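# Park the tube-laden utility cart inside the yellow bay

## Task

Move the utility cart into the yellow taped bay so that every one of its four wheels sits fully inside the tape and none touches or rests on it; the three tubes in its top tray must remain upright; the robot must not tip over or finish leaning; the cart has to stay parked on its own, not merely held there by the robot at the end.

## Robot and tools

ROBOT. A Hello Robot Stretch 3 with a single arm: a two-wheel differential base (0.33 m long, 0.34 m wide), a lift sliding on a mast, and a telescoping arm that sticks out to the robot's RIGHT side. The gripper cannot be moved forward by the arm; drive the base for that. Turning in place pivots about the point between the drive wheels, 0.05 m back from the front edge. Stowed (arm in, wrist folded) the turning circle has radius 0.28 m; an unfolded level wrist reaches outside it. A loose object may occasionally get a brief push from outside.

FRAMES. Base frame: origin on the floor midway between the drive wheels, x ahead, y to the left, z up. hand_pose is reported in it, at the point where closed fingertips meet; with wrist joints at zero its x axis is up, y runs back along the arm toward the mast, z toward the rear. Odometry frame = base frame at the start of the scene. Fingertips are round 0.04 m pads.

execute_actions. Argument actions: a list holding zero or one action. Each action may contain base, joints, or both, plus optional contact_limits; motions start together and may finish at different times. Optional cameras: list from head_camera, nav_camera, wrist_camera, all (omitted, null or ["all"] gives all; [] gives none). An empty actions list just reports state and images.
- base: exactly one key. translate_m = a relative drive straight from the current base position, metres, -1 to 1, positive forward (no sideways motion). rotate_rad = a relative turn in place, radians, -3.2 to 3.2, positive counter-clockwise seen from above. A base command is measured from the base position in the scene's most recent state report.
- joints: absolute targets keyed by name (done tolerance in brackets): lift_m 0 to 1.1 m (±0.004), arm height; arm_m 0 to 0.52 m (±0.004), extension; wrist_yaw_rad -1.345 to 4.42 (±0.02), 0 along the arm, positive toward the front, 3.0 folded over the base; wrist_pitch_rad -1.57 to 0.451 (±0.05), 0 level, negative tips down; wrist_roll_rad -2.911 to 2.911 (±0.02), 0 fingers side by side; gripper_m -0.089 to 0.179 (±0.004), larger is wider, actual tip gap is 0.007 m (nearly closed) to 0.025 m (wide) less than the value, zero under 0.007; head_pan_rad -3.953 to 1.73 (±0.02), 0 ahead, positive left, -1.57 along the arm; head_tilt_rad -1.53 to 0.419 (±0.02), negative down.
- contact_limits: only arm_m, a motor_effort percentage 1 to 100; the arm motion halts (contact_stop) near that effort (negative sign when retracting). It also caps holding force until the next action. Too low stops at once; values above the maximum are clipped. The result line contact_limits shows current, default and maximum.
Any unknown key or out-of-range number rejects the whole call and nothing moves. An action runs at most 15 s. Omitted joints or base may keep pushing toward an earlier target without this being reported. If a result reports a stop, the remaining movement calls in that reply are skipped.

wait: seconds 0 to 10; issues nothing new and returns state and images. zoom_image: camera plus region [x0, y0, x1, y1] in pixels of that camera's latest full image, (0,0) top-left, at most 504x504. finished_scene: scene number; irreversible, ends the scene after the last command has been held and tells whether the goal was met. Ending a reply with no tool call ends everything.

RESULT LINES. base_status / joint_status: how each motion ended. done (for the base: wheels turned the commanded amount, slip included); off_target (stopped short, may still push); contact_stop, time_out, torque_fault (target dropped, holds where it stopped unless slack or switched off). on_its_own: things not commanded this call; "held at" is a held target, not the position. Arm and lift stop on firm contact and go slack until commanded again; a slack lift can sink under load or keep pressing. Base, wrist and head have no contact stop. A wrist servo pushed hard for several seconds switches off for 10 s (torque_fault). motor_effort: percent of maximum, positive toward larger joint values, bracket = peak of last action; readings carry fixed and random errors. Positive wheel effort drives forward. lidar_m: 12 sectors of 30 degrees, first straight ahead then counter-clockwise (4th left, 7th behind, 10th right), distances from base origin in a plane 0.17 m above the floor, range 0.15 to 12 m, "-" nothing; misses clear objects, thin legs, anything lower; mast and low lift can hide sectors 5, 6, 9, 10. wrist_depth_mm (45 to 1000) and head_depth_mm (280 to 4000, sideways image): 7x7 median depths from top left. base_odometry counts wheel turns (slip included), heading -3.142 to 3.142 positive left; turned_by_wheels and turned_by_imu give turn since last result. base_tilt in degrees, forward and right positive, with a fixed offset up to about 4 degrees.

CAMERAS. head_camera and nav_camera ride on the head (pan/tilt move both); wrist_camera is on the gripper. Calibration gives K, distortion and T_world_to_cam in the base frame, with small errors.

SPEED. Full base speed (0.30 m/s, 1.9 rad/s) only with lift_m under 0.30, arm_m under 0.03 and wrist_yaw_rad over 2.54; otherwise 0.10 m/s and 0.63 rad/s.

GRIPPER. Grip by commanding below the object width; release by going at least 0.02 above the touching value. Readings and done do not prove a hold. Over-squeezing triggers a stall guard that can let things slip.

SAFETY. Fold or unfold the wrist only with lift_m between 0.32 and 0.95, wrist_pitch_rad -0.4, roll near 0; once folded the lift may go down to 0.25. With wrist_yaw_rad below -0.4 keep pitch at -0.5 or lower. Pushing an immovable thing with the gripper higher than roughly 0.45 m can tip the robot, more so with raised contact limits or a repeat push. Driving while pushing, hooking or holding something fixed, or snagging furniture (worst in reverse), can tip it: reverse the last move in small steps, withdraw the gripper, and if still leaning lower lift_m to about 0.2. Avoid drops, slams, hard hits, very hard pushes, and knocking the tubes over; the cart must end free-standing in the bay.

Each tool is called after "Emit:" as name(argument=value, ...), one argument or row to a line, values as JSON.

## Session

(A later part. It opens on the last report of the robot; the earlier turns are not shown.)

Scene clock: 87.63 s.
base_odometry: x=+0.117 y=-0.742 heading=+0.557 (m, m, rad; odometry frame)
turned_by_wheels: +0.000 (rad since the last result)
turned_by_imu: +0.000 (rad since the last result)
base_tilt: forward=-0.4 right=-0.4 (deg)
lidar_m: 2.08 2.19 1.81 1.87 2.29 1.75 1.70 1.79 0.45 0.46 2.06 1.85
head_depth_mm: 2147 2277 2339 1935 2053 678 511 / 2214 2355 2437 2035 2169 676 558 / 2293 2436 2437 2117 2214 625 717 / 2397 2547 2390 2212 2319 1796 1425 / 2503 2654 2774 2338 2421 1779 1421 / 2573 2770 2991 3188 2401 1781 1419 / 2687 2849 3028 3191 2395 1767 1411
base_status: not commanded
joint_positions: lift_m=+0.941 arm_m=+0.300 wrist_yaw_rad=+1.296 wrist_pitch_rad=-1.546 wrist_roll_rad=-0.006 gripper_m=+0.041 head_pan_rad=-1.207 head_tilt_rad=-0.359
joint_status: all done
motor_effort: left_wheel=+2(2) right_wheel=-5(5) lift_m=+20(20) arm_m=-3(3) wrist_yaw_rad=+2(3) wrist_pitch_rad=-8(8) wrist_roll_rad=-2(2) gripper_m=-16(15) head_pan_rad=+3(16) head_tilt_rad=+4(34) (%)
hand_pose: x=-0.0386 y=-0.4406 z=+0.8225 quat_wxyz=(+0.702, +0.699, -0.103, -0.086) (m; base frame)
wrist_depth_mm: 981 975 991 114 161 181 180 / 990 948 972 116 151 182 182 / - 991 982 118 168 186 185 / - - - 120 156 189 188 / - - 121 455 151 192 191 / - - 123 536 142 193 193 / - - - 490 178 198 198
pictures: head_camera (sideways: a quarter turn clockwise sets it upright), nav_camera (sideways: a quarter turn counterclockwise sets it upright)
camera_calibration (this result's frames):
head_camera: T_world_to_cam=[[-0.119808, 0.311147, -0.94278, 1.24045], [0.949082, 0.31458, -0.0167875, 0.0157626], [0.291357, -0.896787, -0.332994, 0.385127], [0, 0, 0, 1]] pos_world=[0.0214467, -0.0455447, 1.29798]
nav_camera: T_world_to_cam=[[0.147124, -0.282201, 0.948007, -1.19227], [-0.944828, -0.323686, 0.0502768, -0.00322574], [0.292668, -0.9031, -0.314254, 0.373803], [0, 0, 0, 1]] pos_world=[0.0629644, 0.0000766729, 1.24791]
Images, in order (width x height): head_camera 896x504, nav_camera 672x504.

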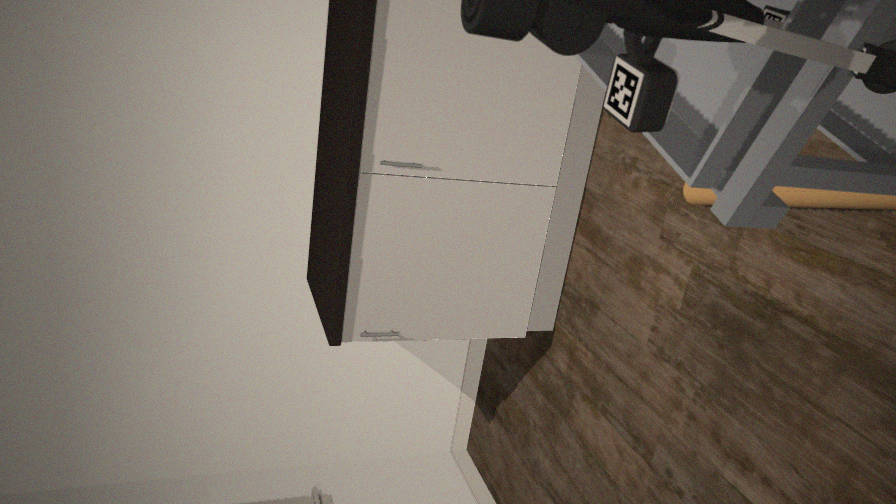

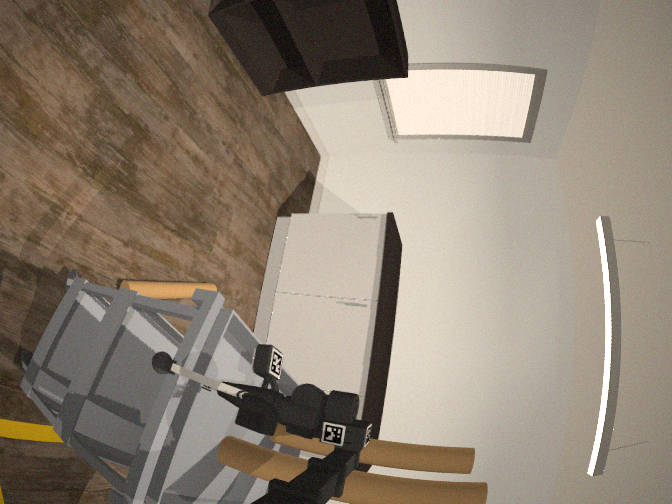

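Emit:
execute_actions(
  actions=[
    {"joints":{"head_pan_rad":-1.75,"head_tilt_rad":-0.55}},
  ],
)

Scene clock: 97.83 s.
base_odometry: x=+0.117 y=-0.742 heading=+0.557 (m, m, rad; odometry frame)
turned_by_wheels: +0.000 (rad since the last result)
turned_by_imu: +0.000 (rad since the last result)
base_tilt: forward=-0.5 right=-0.6 (deg)
lidar_m: 2.08 2.19 1.80 1.86 2.29 1.75 1.71 1.79 0.45 0.45 2.06 1.85
head_depth_mm: 2353 2575 2845 1087 - - - / 551 629 2750 1086 - 886 801 / 751 623 672 - 716 587 817 / 2153 888 1006 969 725 877 838 / 2210 2190 1952 - 607 886 852 / 2148 2140 1957 2141 716 872 892 / 2112 2097 1939 2170 681 1409 1243
base_status: not commanded
joint_positions: lift_m=+0.941 arm_m=+0.300 wrist_yaw_rad=+1.296 wrist_pitch_rad=-1.546 wrist_roll_rad=-0.006 gripper_m=+0.041 head_pan_rad=-1.743 head_tilt_rad=-0.543
joint_status: all done
motor_effort: left_wheel=+1(1) right_wheel=-5(6) lift_m=+20(20) arm_m=-3(3) wrist_yaw_rad=+3(2) wrist_pitch_rad=-8(8) wrist_roll_rad=-2(2) gripper_m=-15(16) head_pan_rad=-3(26) head_tilt_rad=-3(16) (%)
hand_pose: x=-0.0386 y=-0.4406 z=+0.8225 quat_wxyz=(+0.702, +0.699, -0.103, -0.086) (m; base frame)
wrist_depth_mm: 974 976 987 114 161 181 180 / 986 981 958 116 151 184 184 / 992 983 998 118 168 187 184 / - - - 120 157 189 188 / - - 122 456 151 192 191 / - - 123 522 142 196 193 / - - - 492 179 199 197
pictures: head_camera (sideways: a quarter turn clockwise sets it upright), nav_camera (sideways: a quarter turn counterclockwise sets it upright), wrist_camera
camera_calibration (this result's frames):
head_camera: T_world_to_cam=[[0.0841751, 0.492425, -0.866275, 1.13939], [0.977386, -0.210046, -0.0244269, 0.0255307], [-0.193986, -0.844629, -0.49897, 0.604071], [0, 0, 0, 1]] pos_world=[-0.00368011, -0.0454851, 1.28906]
nav_camera: T_world_to_cam=[[-0.0461246, -0.482695, 0.874573, -1.09527], [-0.979389, 0.1942, 0.0555302, -0.00984166], [-0.196646, -0.853986, -0.481703, 0.594694], [0, 0, 0, 1]] pos_world=[0.0567862, -0.0189114, 1.24491]
wrist_camera: T_world_to_cam=[[-0.309687, -0.950801, -0.00840699, -0.41641], [-0.945218, 0.306885, 0.111282, 0.0462064], [-0.103227, 0.0424092, -0.993753, 0.991928], [0, 0, 0, 1]] pos_world=[0.0171121, -0.45217, 0.977089]
Images, in order (width x height): head_camera 896x504, nav_camera 672x504, wrist_camera 644x364.

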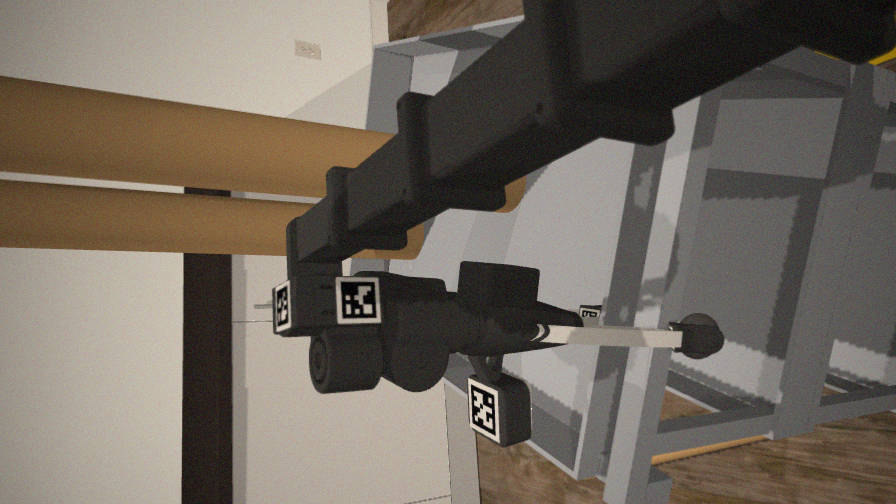

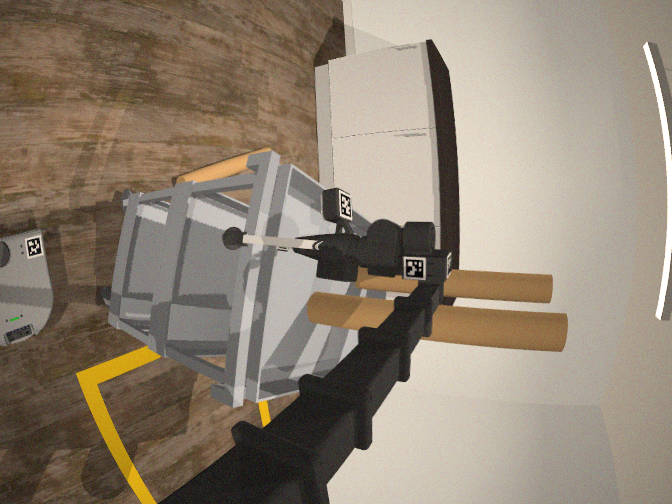

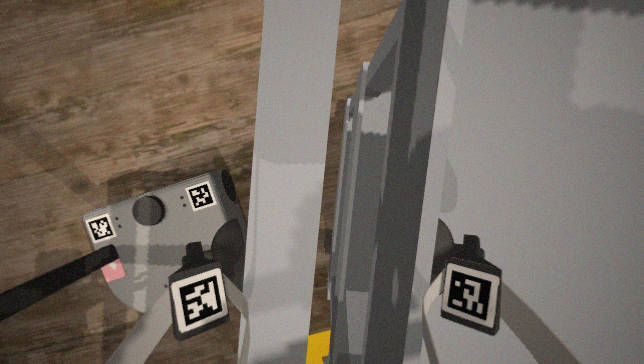

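Emit:
execute_actions(
  actions=[
    {"base":{"translate_m":-0.4},"joints":{"head_pan_rad":-1.5,"head_tilt_rad":-0.9}},
  ],
)

Scene clock: 116.77 s.
base_odometry: x=-0.223 y=-0.953 heading=+0.557 (m, m, rad; odometry frame)
turned_by_wheels: +0.000 (rad since the last result)
turned_by_imu: -0.001 (rad since the last result)
base_tilt: forward=-0.4 right=-0.5 (deg)
lidar_m: 2.48 2.61 1.95 1.81 1.74 1.34 1.30 1.37 0.48 0.47 2.05 2.23
head_depth_mm: - 876 748 608 941 1269 1127 / - 705 761 618 962 1218 1124 / - - 717 983 962 1230 1137 / 1684 961 729 987 1110 1231 1139 / 1779 1938 726 797 1092 1243 1116 / 1781 2083 1945 1570 1411 1234 1101 / 1803 2111 1955 1571 1405 1234 1099
base_status: done
joint_positions: lift_m=+0.941 arm_m=+0.300 wrist_yaw_rad=+1.312 wrist_pitch_rad=-1.543 wrist_roll_rad=-0.033 gripper_m=+0.041 head_pan_rad=-1.507 head_tilt_rad=-0.888
joint_status: all done
motor_effort: left_wheel=+3(6) right_wheel=-6(17) lift_m=+20(20) arm_m=-3(3) wrist_yaw_rad=-9(10) wrist_pitch_rad=-9(17) wrist_roll_rad=+11(11) gripper_m=-16(17) head_pan_rad=+3(17) head_tilt_rad=-5(25) (%)
hand_pose: x=-0.0379 y=-0.4410 z=+0.8225 quat_wxyz=(+0.704, +0.701, -0.089, -0.070) (m; base frame)
wrist_depth_mm: - 975 115 965 181 181 180 / 995 970 116 502 183 183 183 / - 989 118 764 186 187 186 / - - 120 523 189 189 188 / - - 122 523 168 193 189 / - - 123 487 160 194 195 / - - - 126 198 199 198
pictures: head_camera (sideways: a quarter turn clockwise sets it upright), nav_camera (sideways: a quarter turn counterclockwise sets it upright), wrist_camera
camera_calibration (this result's frames):
head_camera: T_world_to_cam=[[-0.0499592, 0.76193, -0.64573, 0.852739], [0.998737, 0.0346093, -0.0364336, 0.0410179], [-0.00541152, -0.646734, -0.762696, 0.945976], [0, 0, 0, 1]] pos_world=[0.00675522, -0.0393512, 1.27363]
nav_camera: T_world_to_cam=[[0.0849252, -0.74734, 0.658993, -0.815063], [-0.996372, -0.060062, 0.0602896, -0.0159081], [-0.00547644, -0.661722, -0.749729, 0.942188], [0, 0, 0, 1]] pos_world=[0.0585288, 0.0133825, 1.24447]
wrist_camera: T_world_to_cam=[[-0.269346, -0.963012, -0.00781838, -0.420978], [-0.957626, 0.266962, 0.108088, 0.031604], [-0.102002, 0.0366001, -0.994111, 0.989747], [0, 0, 0, 1]] pos_world=[0.0178324, -0.450069, 0.97721]
Images, in order (width x height): head_camera 896x504, nav_camera 672x504, wrist_camera 644x364.

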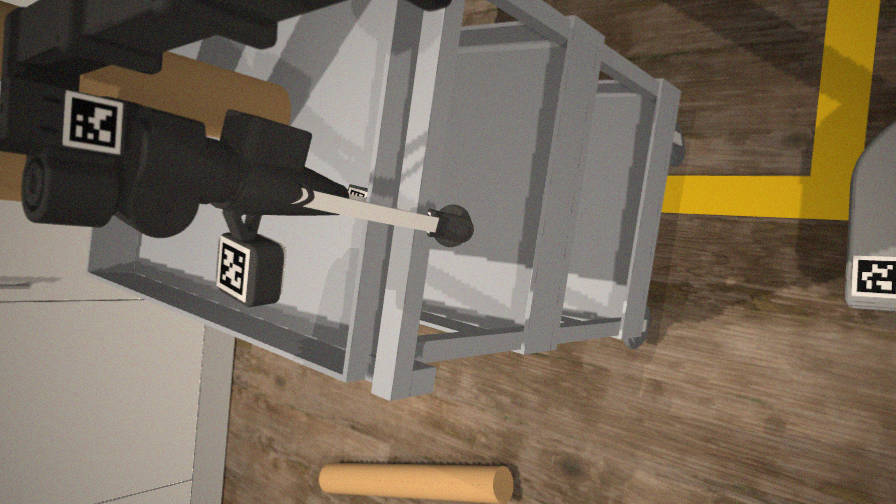

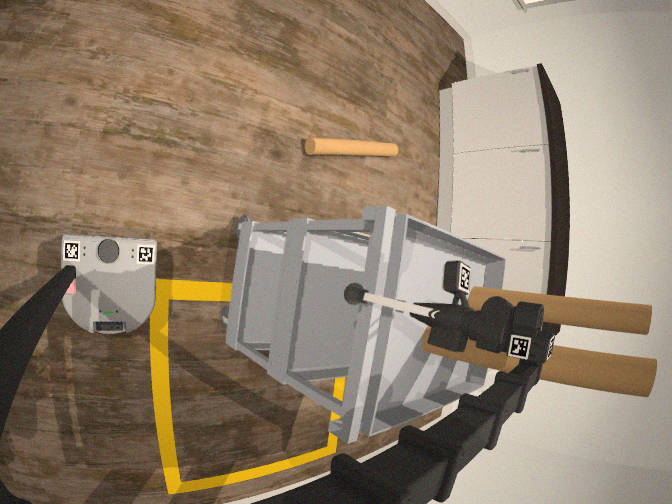

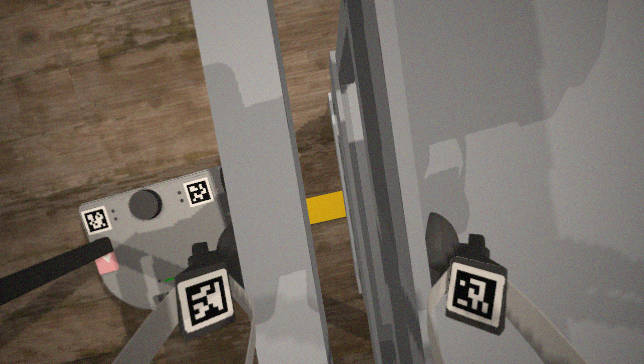

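Emit:
execute_actions(
  actions=[
    {"base":{"translate_m":-0.25},"joints":{"wrist_yaw_rad":1.1}},
  ],
)

Scene clock: 123.73 s.
base_odometry: x=-0.435 y=-1.086 heading=+0.558 (m, m, rad; odometry frame)
turned_by_wheels: +0.000 (rad since the last result)
turned_by_imu: -0.001 (rad since the last result)
base_tilt: forward=-0.3 right=-0.5 (deg)
lidar_m: 2.47 2.87 2.08 1.78 1.40 1.08 1.05 1.11 0.50 0.46 0.47 2.47
head_depth_mm: - 873 746 751 1416 1269 1131 / - 920 758 989 1021 1245 1122 / - - 716 979 1192 1239 1132 / 865 930 747 975 956 1225 1141 / 1661 926 742 970 950 1219 1114 / 1768 1997 775 699 1387 1241 1101 / 1787 2108 1947 1630 1400 1237 1097
base_status: done
joint_positions: lift_m=+0.941 arm_m=+0.300 wrist_yaw_rad=+1.173 wrist_pitch_rad=-1.546 wrist_roll_rad=-0.060 gripper_m=+0.041 head_pan_rad=-1.507 head_tilt_rad=-0.888
joint_status: wrist_yaw_rad off_target (ended at +1.173, target +1.100)
on_its_own: wrist_yaw_rad is held at +1.148, not at your +1.100, by its stall guard, which is still easing
motor_effort: left_wheel=+6(7) right_wheel=-9(19) lift_m=+20(20) arm_m=-3(2) wrist_yaw_rad=-20(25) wrist_pitch_rad=-8(17) wrist_roll_rad=+24(30) gripper_m=-19(18) head_pan_rad=+3(3) head_tilt_rad=-5(5) (%)
hand_pose: x=-0.0378 y=-0.4385 z=+0.8225 quat_wxyz=(+0.699, +0.695, -0.127, -0.111) (m; base frame)
wrist_depth_mm: 964 115 986 181 181 180 180 / 948 117 956 184 184 183 183 / 997 119 137 438 186 186 185 / - 998 121 - 190 189 188 / - - 122 - 191 192 191 / - - 123 - 531 194 195 / - - - 126 - 200 197
pictures: head_camera (sideways: a quarter turn clockwise sets it upright), nav_camera (sideways: a quarter turn counterclockwise sets it upright), wrist_camera
camera_calibration (this result's frames):
head_camera: T_world_to_cam=[[-0.0499872, 0.761956, -0.645697, 0.852696], [0.998735, 0.0346452, -0.0364348, 0.0410196], [-0.0053914, -0.646702, -0.762724, 0.946012], [0, 0, 0, 1]] pos_world=[0.00675649, -0.03935, 1.27362]
nav_camera: T_world_to_cam=[[0.0849526, -0.747365, 0.65896, -0.815021], [-0.99637, -0.0600987, 0.0602898, -0.0159083], [-0.00545576, -0.66169, -0.749757, 0.942225], [0, 0, 0, 1]] pos_world=[0.0585282, 0.0133867, 1.24447]
wrist_camera: T_world_to_cam=[[-0.375249, -0.926897, -0.00713458, -0.407259], [-0.921484, 0.372203, 0.111054, 0.0760289], [-0.10028, 0.0482471, -0.993789, 0.994616], [0, 0, 0, 1]] pos_world=[0.0169759, -0.453772, 0.97709]
Images, in order (width x height): head_camera 896x504, nav_camera 672x504, wrist_camera 644x364.

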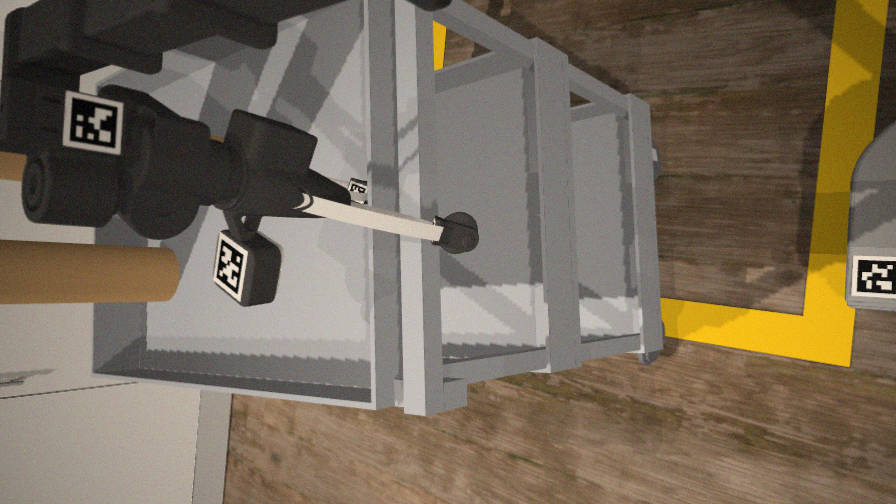

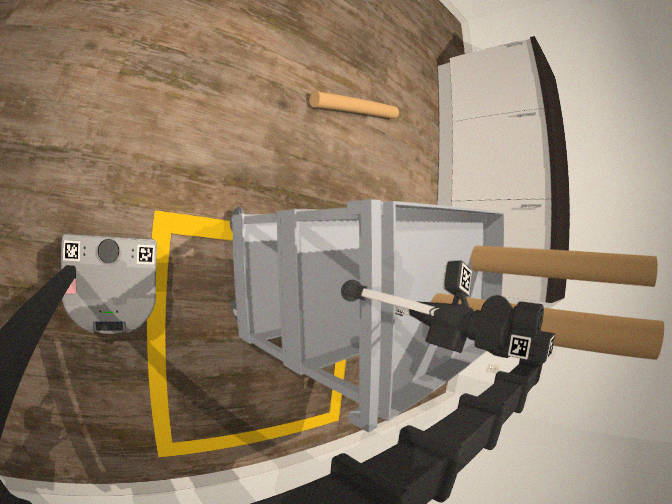

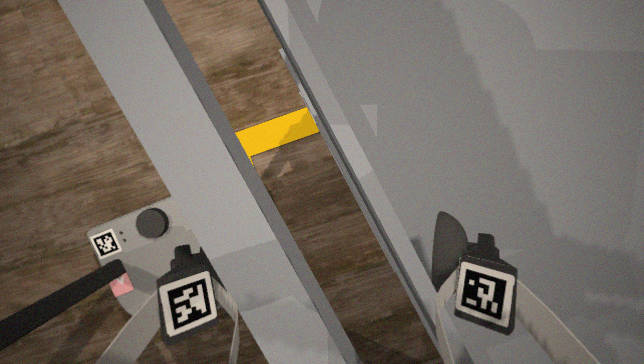

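Emit:
execute_actions(
  actions=[
    {"joints":{"gripper_m":0.1}},
  ],
  cameras=[],
)

Emit:
execute_actions(
  actions=[
    {"joints":{"lift_m":1.03}},
  ],
  cameras=[],
)

Emit:
execute_actions(
  actions=[
    {"joints":{"arm_m":0.0,"head_tilt_rad":-0.6,"head_pan_rad":-1.4}},
  ],
)

Scene clock: 134.83 s.
base_odometry: x=-0.435 y=-1.086 heading=+0.557 (m, m, rad; odometry frame)
turned_by_wheels: +0.000 (rad since the last result)
turned_by_imu: -0.001 (rad since the last result)
base_tilt: forward=-0.5 right=-0.4 (deg)
lidar_m: 2.47 2.88 2.08 1.78 1.40 1.08 1.05 1.10 0.50 0.46 0.47 2.47
head_depth_mm: - 869 746 751 1412 1267 1125 / - 920 748 987 1024 1240 1119 / - - 715 980 1187 1236 1139 / 862 928 748 974 956 1226 1139 / 1652 922 743 970 947 1222 1115 / 1765 1996 762 700 1381 1232 1102 / 1792 2099 1947 1636 1396 1235 1100
base_status: not commanded
joint_positions: lift_m=+0.941 arm_m=+0.300 wrist_yaw_rad=+1.196 wrist_pitch_rad=-1.554 wrist_roll_rad=-0.016 gripper_m=+0.100 head_pan_rad=-1.507 head_tilt_rad=-0.888
joint_status: all done
on_its_own: wrist_yaw_rad is held at +1.190, not at your +1.100, by its stall guard, which is not easing now
motor_effort: left_wheel=+0(5) right_wheel=-1(8) lift_m=+20(20) arm_m=-2(2) wrist_yaw_rad=-5(10) wrist_pitch_rad=-5(8) wrist_roll_rad=+3(17) gripper_m=-2(76) head_pan_rad=+2(3) head_tilt_rad=-5(5) (%)
hand_pose: x=-0.0398 y=-0.4382 z=+0.8227 quat_wxyz=(+0.697, +0.694, -0.132, -0.121) (m; base frame)
wrist_depth_mm: 973 114 969 179 180 179 179 / 966 115 993 183 182 181 182 / 975 118 141 495 185 184 183 / - - 119 998 187 188 187 / - - 120 - 191 191 190 / - - 123 148 - - 193 / - - - 125 - 198 196
pictures: none
No camera images: the call's "cameras" was empty. Leave "cameras" out to get every camera's image.

Scene clock: 136.50 s.
base_odometry: x=-0.435 y=-1.086 heading=+0.557 (m, m, rad; odometry frame)
turned_by_wheels: +0.000 (rad since the last result)
turned_by_imu: +0.000 (rad since the last result)
base_tilt: forward=-0.6 right=-0.3 (deg)
lidar_m: 2.47 2.87 2.07 1.78 1.40 1.08 1.05 1.11 0.50 0.46 0.47 2.48
head_depth_mm: 2252 916 750 749 1415 1271 1129 / - 888 759 989 1025 1242 1120 / - - 734 979 1186 1236 1139 / 841 900 758 978 956 1224 1134 / 1665 919 742 971 946 1216 1115 / 1763 1987 761 701 1380 1233 1102 / 1788 2092 1938 1636 1406 1232 1098
base_status: not commanded
joint_positions: lift_m=+1.029 arm_m=+0.300 wrist_yaw_rad=+1.194 wrist_pitch_rad=-1.564 wrist_roll_rad=-0.013 gripper_m=+0.100 head_pan_rad=-1.507 head_tilt_rad=-0.888
joint_status: all done
on_its_own: wrist_yaw_rad is held at +1.190, not at your +1.100, by its stall guard, which is not easing now
motor_effort: left_wheel=-2(2) right_wheel=+2(3) lift_m=+48(52) arm_m=-3(3) wrist_yaw_rad=-3(5) wrist_pitch_rad=-2(5) wrist_roll_rad=+2(3) gripper_m=+0(2) head_pan_rad=+3(2) head_tilt_rad=-5(5) (%)
hand_pose: x=-0.0423 y=-0.4371 z=+0.9118 quat_wxyz=(+0.696, +0.695, -0.130, -0.126) (m; base frame)
wrist_depth_mm: - - 247 265 264 262 259 / - - 205 268 267 267 264 / - - 207 - 272 270 269 / - - 209 - 278 280 275 / - - - 218 282 281 281 / - - - 217 - - 286 / - - - - - 293 290
pictures: none
No camera images: the call's "cameras" was empty. Leave "cameras" out to get every camera's image.

Scene clock: 139.93 s.
base_odometry: x=-0.435 y=-1.086 heading=+0.557 (m, m, rad; odometry frame)
turned_by_wheels: +0.000 (rad since the last result)
turned_by_imu: +0.000 (rad since the last result)
base_tilt: forward=-0.4 right=-0.6 (deg)
lidar_m: 2.46 2.87 2.07 1.78 1.40 1.08 1.05 1.11 0.50 0.46 0.47 2.47
head_depth_mm: 565 2216 2457 - - - - / 2044 651 702 - - - - / 787 899 1095 844 701 - 1055 / 2171 1877 1097 873 611 - 996 / 2220 1946 2064 869 599 929 1086 / 2271 1942 2159 2238 1743 1433 1204 / 2332 1984 2202 2231 1738 1422 1203
base_status: not commanded
joint_positions: lift_m=+1.029 arm_m=+0.000 wrist_yaw_rad=+1.193 wrist_pitch_rad=-1.565 wrist_roll_rad=-0.013 gripper_m=+0.100 head_pan_rad=-1.407 head_tilt_rad=-0.606
joint_status: all done
on_its_own: wrist_yaw_rad is held at +1.190, not at your +1.100, by its stall guard, which is not easing now
motor_effort: left_wheel=-2(2) right_wheel=+2(2) lift_m=+48(48) arm_m=-4(5) wrist_yaw_rad=-2(3) wrist_pitch_rad=-1(2) wrist_roll_rad=+1(2) gripper_m=+0(0) head_pan_rad=+3(10) head_tilt_rad=+3(22) (%)
hand_pose: x=-0.0424 y=-0.1372 z=+0.9118 quat_wxyz=(+0.696, +0.695, -0.130, -0.127) (m; base frame)
wrist_depth_mm: - - - - - 569 575 / - - - - - 569 587 / - - - - - 915 583 / - - - - - 906 601 / - - - - - - 653 / - - - - - - - / - - - - - - -
pictures: head_camera (sideways: a quarter turn clockwise sets it upright), nav_camera (sideways: a quarter turn counterclockwise sets it upright), wrist_camera
camera_calibration (this result's frames):
head_camera: T_world_to_cam=[[-0.0916051, 0.545535, -0.833067, 1.09716], [0.991732, 0.125482, -0.0268802, 0.028635], [0.0898706, -0.828641, -0.552519, 0.67201], [0, 0, 0, 1]] pos_world=[0.011713, -0.0452753, 1.28607]
nav_camera: T_world_to_cam=[[0.124412, -0.524352, 0.842364, -1.05431], [-0.988084, -0.143006, 0.0569161, -0.0115883], [0.0906186, -0.839407, -0.535896, 0.663452], [0, 0, 0, 1]] pos_world=[0.0595973, 0.00241924, 1.24431]
wrist_camera: T_world_to_cam=[[-0.40075, -0.916156, -0.00763054, -0.128248], [-0.908865, 0.396482, 0.129482, -0.0631662], [-0.115601, 0.0588252, -0.991552, 1.06709], [0, 0, 0, 1]] pos_world=[0.0145511, -0.155223, 1.06527]
Images, in order (width x height): head_camera 896x504, nav_camera 672x504, wrist_camera 644x364.

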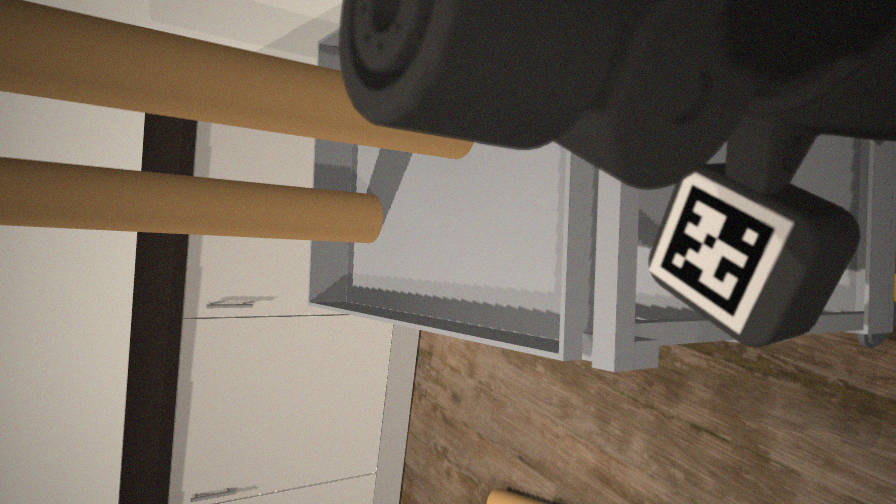

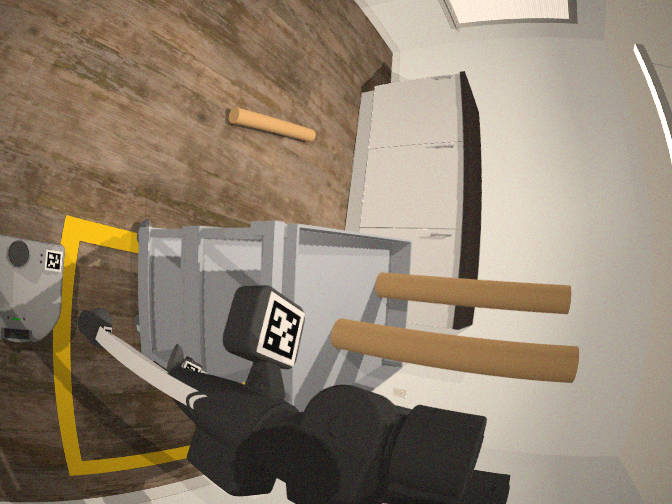

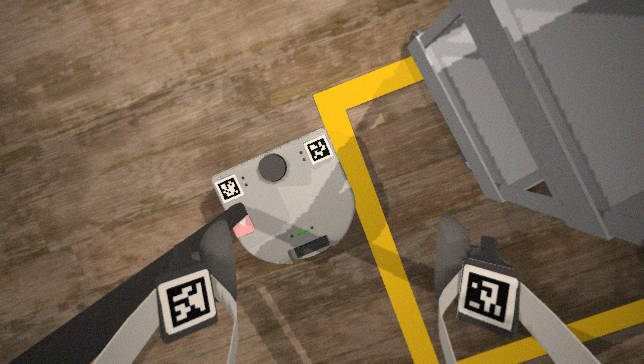

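Emit:
execute_actions(
  actions=[
    {"base":{"translate_m":0.42},"joints":{"wrist_yaw_rad":-0.25,"gripper_m":0.0}},
  ],
  cameras=[],
)

Emit:
execute_actions(
  actions=[
    {"joints":{"wrist_pitch_rad":0.0,"lift_m":0.69}},
  ],
  cameras=[],
)

Emit:
execute_actions(
  actions=[
    {"joints":{"arm_m":0.46,"head_pan_rad":-1.9,"head_tilt_rad":-0.7}},
  ],
)

Scene clock: 152.30 s.
base_odometry: x=-0.078 y=-0.864 heading=+0.557 (m, m, rad; odometry frame)
turned_by_wheels: +0.000 (rad since the last result)
turned_by_imu: -0.002 (rad since the last result)
base_tilt: forward=-0.6 right=-0.5 (deg)
lidar_m: 2.31 2.42 1.88 1.91 1.85 1.51 1.47 0.67 0.53 0.88 2.05 2.06
head_depth_mm: 2115 1854 1913 - - - - / 2148 1866 1997 - - - - / 2179 1873 2061 2217 1832 - - / 2213 1909 2093 2248 1771 1447 1240 / 2255 1943 2131 2274 1762 1441 1206 / 2305 1965 2178 2259 1694 1390 1207 / 2344 1994 2237 2240 1733 1429 1202
base_status: done
joint_positions: lift_m=+1.029 arm_m=+0.000 wrist_yaw_rad=-0.247 wrist_pitch_rad=-1.565 wrist_roll_rad=-0.012 gripper_m=+0.000 head_pan_rad=-1.407 head_tilt_rad=-0.606
joint_status: all done
motor_effort: left_wheel=-3(4) right_wheel=+3(7) lift_m=+48(48) arm_m=-4(4) wrist_yaw_rad=-4(2) wrist_pitch_rad=-1(1) wrist_roll_rad=+1(1) gripper_m=-2(83) head_pan_rad=+3(3) head_tilt_rad=+3(3) (%)
hand_pose: x=-0.0161 y=-0.1234 z=+0.9118 quat_wxyz=(+0.440, +0.436, -0.556, -0.554) (m; base frame)
wrist_depth_mm: - - - - - - - / - - - - - - - / - - - - - - - / - - - - - - - / - - - - - - - / - - - - - - - / - - - - - - -
pictures: none
No camera images: the call's "cameras" was empty. Leave "cameras" out to get every camera's image.

Scene clock: 156.23 s.
base_odometry: x=-0.078 y=-0.864 heading=+0.557 (m, m, rad; odometry frame)
turned_by_wheels: +0.000 (rad since the last result)
turned_by_imu: +0.000 (rad since the last result)
base_tilt: forward=-0.4 right=-0.3 (deg)
lidar_m: 2.30 2.42 1.88 1.90 1.85 1.51 1.47 0.67 0.53 0.87 2.04 2.07
head_depth_mm: 2120 1854 1885 1105 1137 961 1000 / 2135 1865 2007 2195 1470 1347 1182 / 2178 1877 2039 2210 1782 1454 1274 / 2217 1912 2083 2274 1771 1444 1211 / 2264 1959 2143 2273 1749 1431 1210 / 2310 1949 2180 2238 1700 1391 1202 / 2322 2007 2232 2251 1739 1425 1199
base_status: not commanded
joint_positions: lift_m=+0.691 arm_m=+0.000 wrist_yaw_rad=-0.247 wrist_pitch_rad=-0.022 wrist_roll_rad=-0.012 gripper_m=+0.000 head_pan_rad=-1.407 head_tilt_rad=-0.606
joint_status: all done
motor_effort: left_wheel=-3(2) right_wheel=+3(3) lift_m=+19(45) arm_m=-4(4) wrist_yaw_rad=-2(3) wrist_pitch_rad=+8(8) wrist_roll_rad=+1(1) gripper_m=-2(2) head_pan_rad=+3(3) head_tilt_rad=+3(3) (%)
hand_pose: x=-0.0839 y=-0.3932 z=+0.7995 quat_wxyz=(+0.705, -0.078, -0.698, -0.096) (m; base frame)
wrist_depth_mm: - - - - - 545 - / - - - - - 583 - / - - - - 475 317 267 / - - - - 421 295 230 / - - - - - 313 281 / - - - - 903 774 - / - - - - 625 597 607
pictures: none
No camera images: the call's "cameras" was empty. Leave "cameras" out to get every camera's image.

Scene clock: 160.80 s.
base_odometry: x=-0.078 y=-0.864 heading=+0.557 (m, m, rad; odometry frame)
turned_by_wheels: +0.000 (rad since the last result)
turned_by_imu: -0.001 (rad since the last result)
base_tilt: forward=-0.2 right=-0.4 (deg)
lidar_m: 2.31 2.42 1.88 1.91 1.85 1.51 1.47 0.67 0.53 0.88 2.05 2.06
head_depth_mm: 723 2223 1006 741 1109 1321 1182 / 2332 814 912 784 1015 1273 1206 / 2404 2636 1034 779 876 1147 - / 854 967 1024 1164 1033 - 1150 / 2166 1899 1068 1325 1544 1359 1169 / 2078 1857 2078 - 1617 1347 1158 / 2011 1796 2030 1932 1606 1345 1160
base_status: not commanded
joint_positions: lift_m=+0.691 arm_m=+0.460 wrist_yaw_rad=-0.248 wrist_pitch_rad=-0.021 wrist_roll_rad=-0.012 gripper_m=+0.000 head_pan_rad=-1.893 head_tilt_rad=-0.691
joint_status: all done
motor_effort: left_wheel=-2(3) right_wheel=+4(1) lift_m=+20(20) arm_m=+3(4) wrist_yaw_rad=-2(3) wrist_pitch_rad=+8(8) wrist_roll_rad=+1(1) gripper_m=-2(2) head_pan_rad=-2(25) head_tilt_rad=-4(13) (%)
hand_pose: x=-0.0843 y=-0.8524 z=+0.7997 quat_wxyz=(+0.705, -0.079, -0.698, -0.096) (m; base frame)
wrist_depth_mm: - - - - - - 298 / - - - - - - 303 / - - - - 373 254 191 / - - - - 335 233 181 / - - - - 374 237 182 / - - - - - - 190 / - - - - - - 560
pictures: head_camera (sideways: a quarter turn clockwise sets it upright), nav_camera (sideways: a quarter turn counterclockwise sets it upright), wrist_camera
camera_calibration (this result's frames):
head_camera: T_world_to_cam=[[0.195795, 0.590649, -0.782814, 1.02989], [0.936212, -0.350149, -0.030032, 0.0330738], [-0.29184, -0.727, -0.62153, 0.764119], [0, 0, 0, 1]] pos_world=[-0.00961115, -0.0412089, 1.28213]
nav_camera: T_world_to_cam=[[-0.157161, -0.588057, 0.793403, -0.988761], [-0.941967, 0.330582, 0.0584319, -0.0138366], [-0.296646, -0.738177, -0.605885, 0.756869], [0, 0, 0, 1]] pos_world=[0.0560935, -0.0181707, 1.24387]
wrist_camera: T_world_to_cam=[[-0.970586, 0.238309, -0.0342185, 0.156238], [0.0701603, 0.144015, -0.987085, 0.95707], [-0.230303, -0.960452, -0.156499, -0.5531], [0, 0, 0, 1]] pos_world=[-0.0428863, -0.706292, 0.863496]
Images, in order (width x height): head_camera 896x504, nav_camera 672x504, wrist_camera 644x364.

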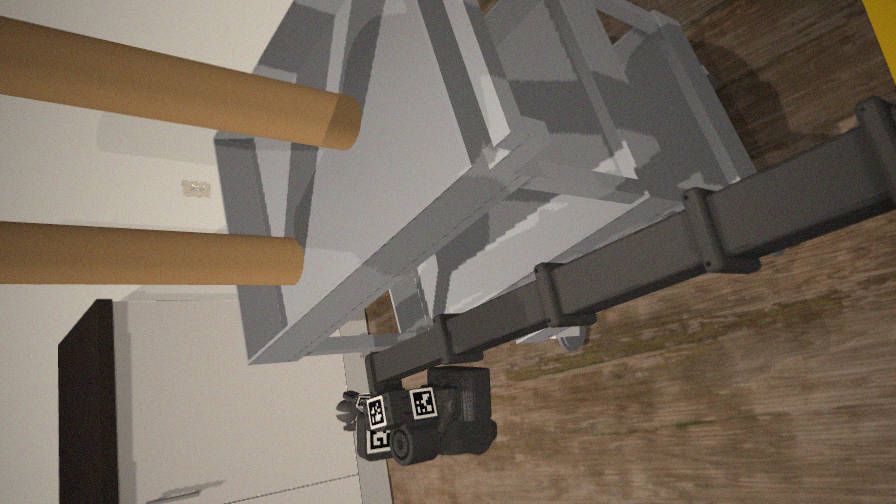

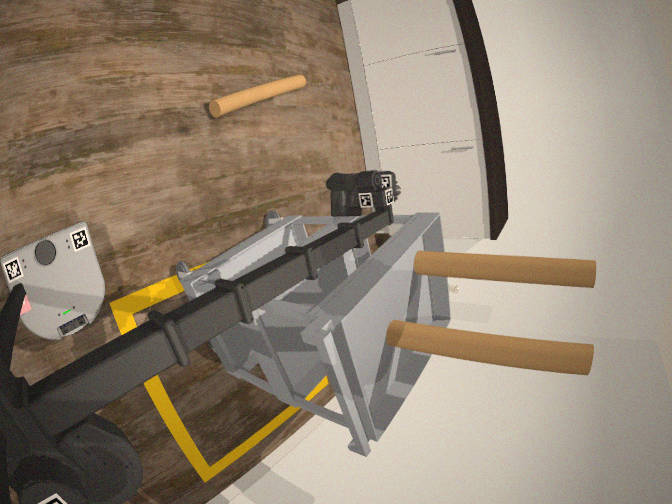

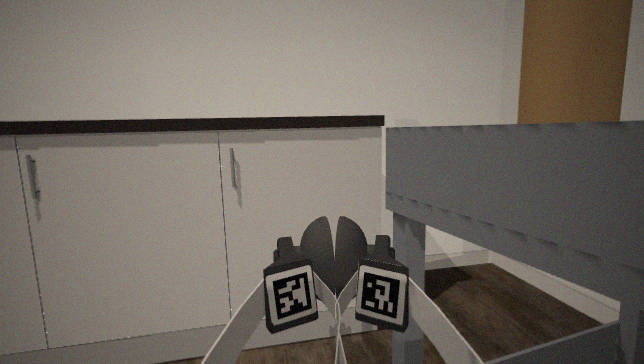

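Emit:
execute_actions(
  actions=[
    {"base":{"translate_m":-0.2},"joints":{"head_pan_rad":-1.57,"head_tilt_rad":-1.0}},
  ],
)

Scene clock: 166.33 s.
base_odometry: x=-0.248 y=-0.969 heading=+0.557 (m, m, rad; odometry frame)
turned_by_wheels: +0.000 (rad since the last result)
turned_by_imu: +0.000 (rad since the last result)
base_tilt: forward=-0.3 right=-0.3 (deg)
lidar_m: 2.51 2.65 1.96 1.80 1.70 1.30 1.27 0.71 0.50 0.65 2.04 2.27
head_depth_mm: 955 804 605 984 1316 1238 1133 / 895 799 658 936 - - - / 915 756 1098 1341 1307 1224 - / 1836 - 1737 1516 1360 1212 - / 1842 2078 1757 1535 1355 1205 1095 / 1834 2057 1758 1520 1345 1206 1093 / 1837 2049 1739 1512 1341 1195 1084
base_status: done
joint_positions: lift_m=+0.691 arm_m=+0.460 wrist_yaw_rad=-0.247 wrist_pitch_rad=-0.021 wrist_roll_rad=-0.012 gripper_m=+0.000 head_pan_rad=-1.577 head_tilt_rad=-0.987
joint_status: all done
motor_effort: left_wheel=-3(26) right_wheel=+4(39) lift_m=+19(19) arm_m=+3(3) wrist_yaw_rad=-3(56) wrist_pitch_rad=+8(8) wrist_roll_rad=+1(1) gripper_m=-2(8) head_pan_rad=+3(20) head_tilt_rad=-6(22) (%)
hand_pose: x=-0.0839 y=-0.8526 z=+0.7997 quat_wxyz=(+0.705, -0.079, -0.698, -0.095) (m; base frame)
wrist_depth_mm: - - - - - 279 - / - - - - - 286 - / - - - 326 185 129 100 / - - - 273 167 120 94 / - - - 306 169 122 95 / - - - - 156 124 96 / - - - - - 125 98
pictures: head_camera (sideways: a quarter turn clockwise sets it upright), nav_camera (sideways: a quarter turn counterclockwise sets it upright), wrist_camera
camera_calibration (this result's frames):
head_camera: T_world_to_cam=[[0.00369687, 0.82358, -0.567189, 0.750081], [0.99874, -0.0314284, -0.0391256, 0.0445178], [-0.0500489, -0.566329, -0.822658, 1.02421], [0, 0, 0, 1]] pos_world=[0.00402592, -0.0363122, 1.26975]
nav_camera: T_world_to_cam=[[0.0321936, -0.812835, 0.581604, -0.71391], [-0.998171, 0.00364243, 0.0603424, -0.0159581], [-0.0511669, -0.582483, -0.811231, 1.02243], [0, 0, 0, 1]] pos_world=[0.0593692, 0.0153181, 1.24561]
wrist_camera: T_world_to_cam=[[-0.970908, 0.236995, -0.0342183, 0.15545], [0.0699469, 0.144034, -0.987098, 0.957095], [-0.229008, -0.960775, -0.15642, -0.553388], [0, 0, 0, 1]] pos_world=[-0.0427482, -0.706376, 0.863505]
Images, in order (width x height): head_camera 896x504, nav_camera 672x504, wrist_camera 644x364.

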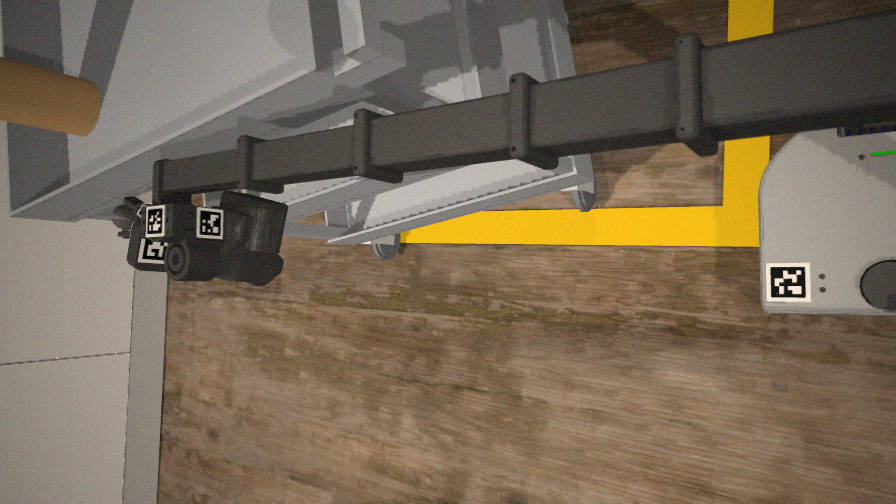

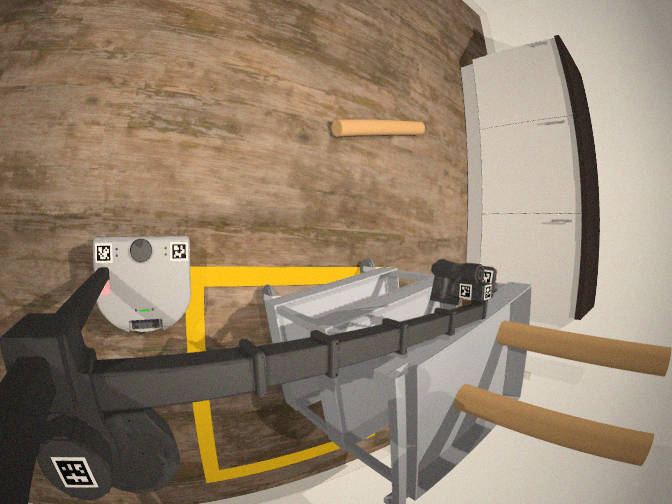

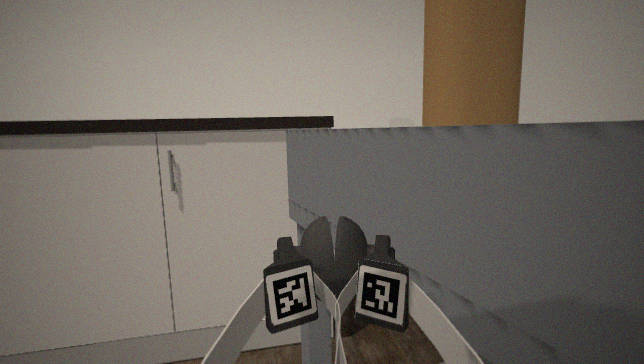

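Emit:
execute_actions(
  actions=[
    {"base":{"translate_m":-0.2},"joints":{"wrist_yaw_rad":-0.15}},
  ],
  cameras=["head_camera","nav_camera"],
)

Scene clock: 172.73 s.
base_odometry: x=-0.418 y=-1.075 heading=+0.557 (m, m, rad; odometry frame)
turned_by_wheels: +0.000 (rad since the last result)
turned_by_imu: +0.001 (rad since the last result)
base_tilt: forward=-0.5 right=-0.3 (deg)
lidar_m: 2.48 2.85 2.07 1.78 1.43 1.10 1.07 0.78 0.49 0.59 2.03 2.45
head_depth_mm: 983 803 607 1007 1335 1234 1134 / 918 800 641 980 - - - / 914 830 1100 1289 1295 1220 - / 948 - 1488 1482 1356 1213 - / 1822 2067 1767 1537 1346 1208 1096 / 1829 2063 1750 1524 1341 1202 1091 / 1834 2047 1747 1503 1339 1198 1084
base_status: done
joint_positions: lift_m=+0.691 arm_m=+0.460 wrist_yaw_rad=-0.127 wrist_pitch_rad=-0.021 wrist_roll_rad=-0.012 gripper_m=+0.000 head_pan_rad=-1.577 head_tilt_rad=-0.987
joint_status: wrist_yaw_rad off_target (ended at -0.127, target -0.150)
on_its_own: wrist_yaw_rad is at rest, and its effort (-18) is outside its rest range (-12 to +12)
motor_effort: left_wheel=+6(24) right_wheel=-9(38) lift_m=+19(19) arm_m=+3(3) wrist_yaw_rad=-18(56) wrist_pitch_rad=+8(8) wrist_roll_rad=+1(1) gripper_m=-4(8) head_pan_rad=+3(2) head_tilt_rad=-5(6) (%)
hand_pose: x=-0.0538 y=-0.8583 z=+0.7997 quat_wxyz=(+0.710, -0.037, -0.702, -0.053) (m; base frame)
wrist_depth_mm: - - - - - 262 - / - - - - - 272 - / - - - 299 158 107 81 / - - - 244 140 98 76 / - - - 247 142 100 77 / - - - - 131 102 78 / - - - - - 103 79
pictures: head_camera (sideways: a quarter turn clockwise sets it upright), nav_camera (sideways: a quarter turn counterclockwise sets it upright)
camera_calibration (this result's frames):
head_camera: T_world_to_cam=[[0.00368912, 0.823598, -0.567162, 0.750047], [0.99874, -0.0314176, -0.0391264, 0.0445189], [-0.0500433, -0.566303, -0.822676, 1.02423], [0, 0, 0, 1]] pos_world=[0.00402627, -0.0363111, 1.26975]
nav_camera: T_world_to_cam=[[0.0322012, -0.812853, 0.581578, -0.713876], [-0.998171, 0.00363097, 0.0603424, -0.015958], [-0.0511612, -0.582458, -0.81125, 1.02246], [0, 0, 0, 1]] pos_world=[0.0593691, 0.0153204, 1.24561]
Images, in order (width x height): head_camera 896x504, nav_camera 672x504.

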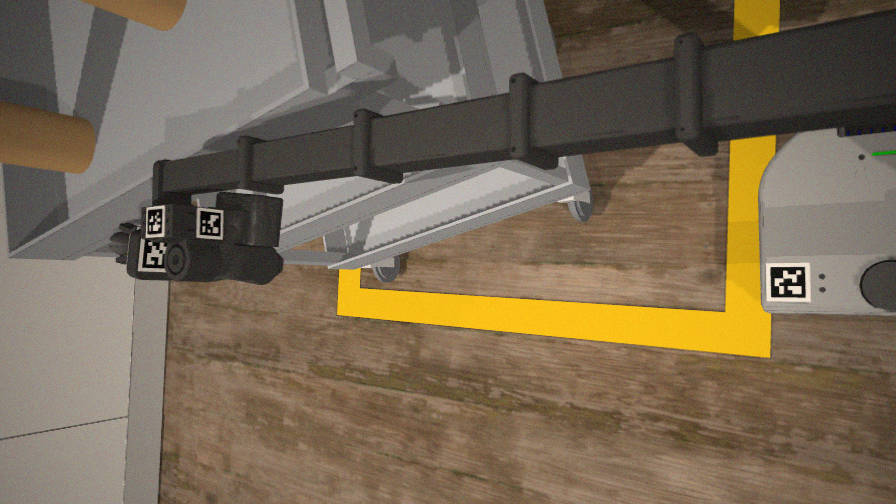

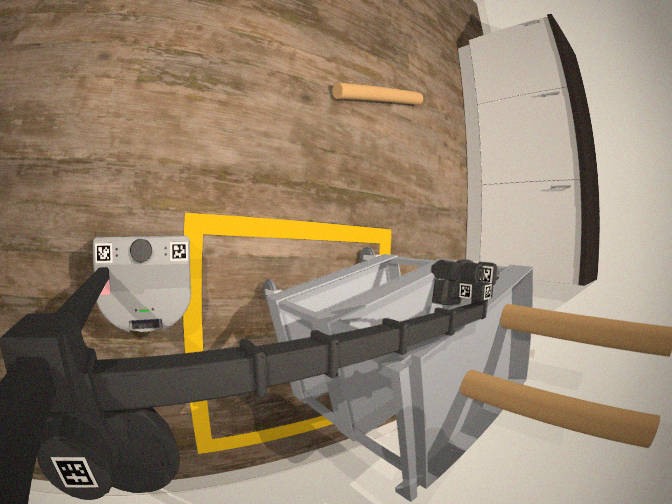

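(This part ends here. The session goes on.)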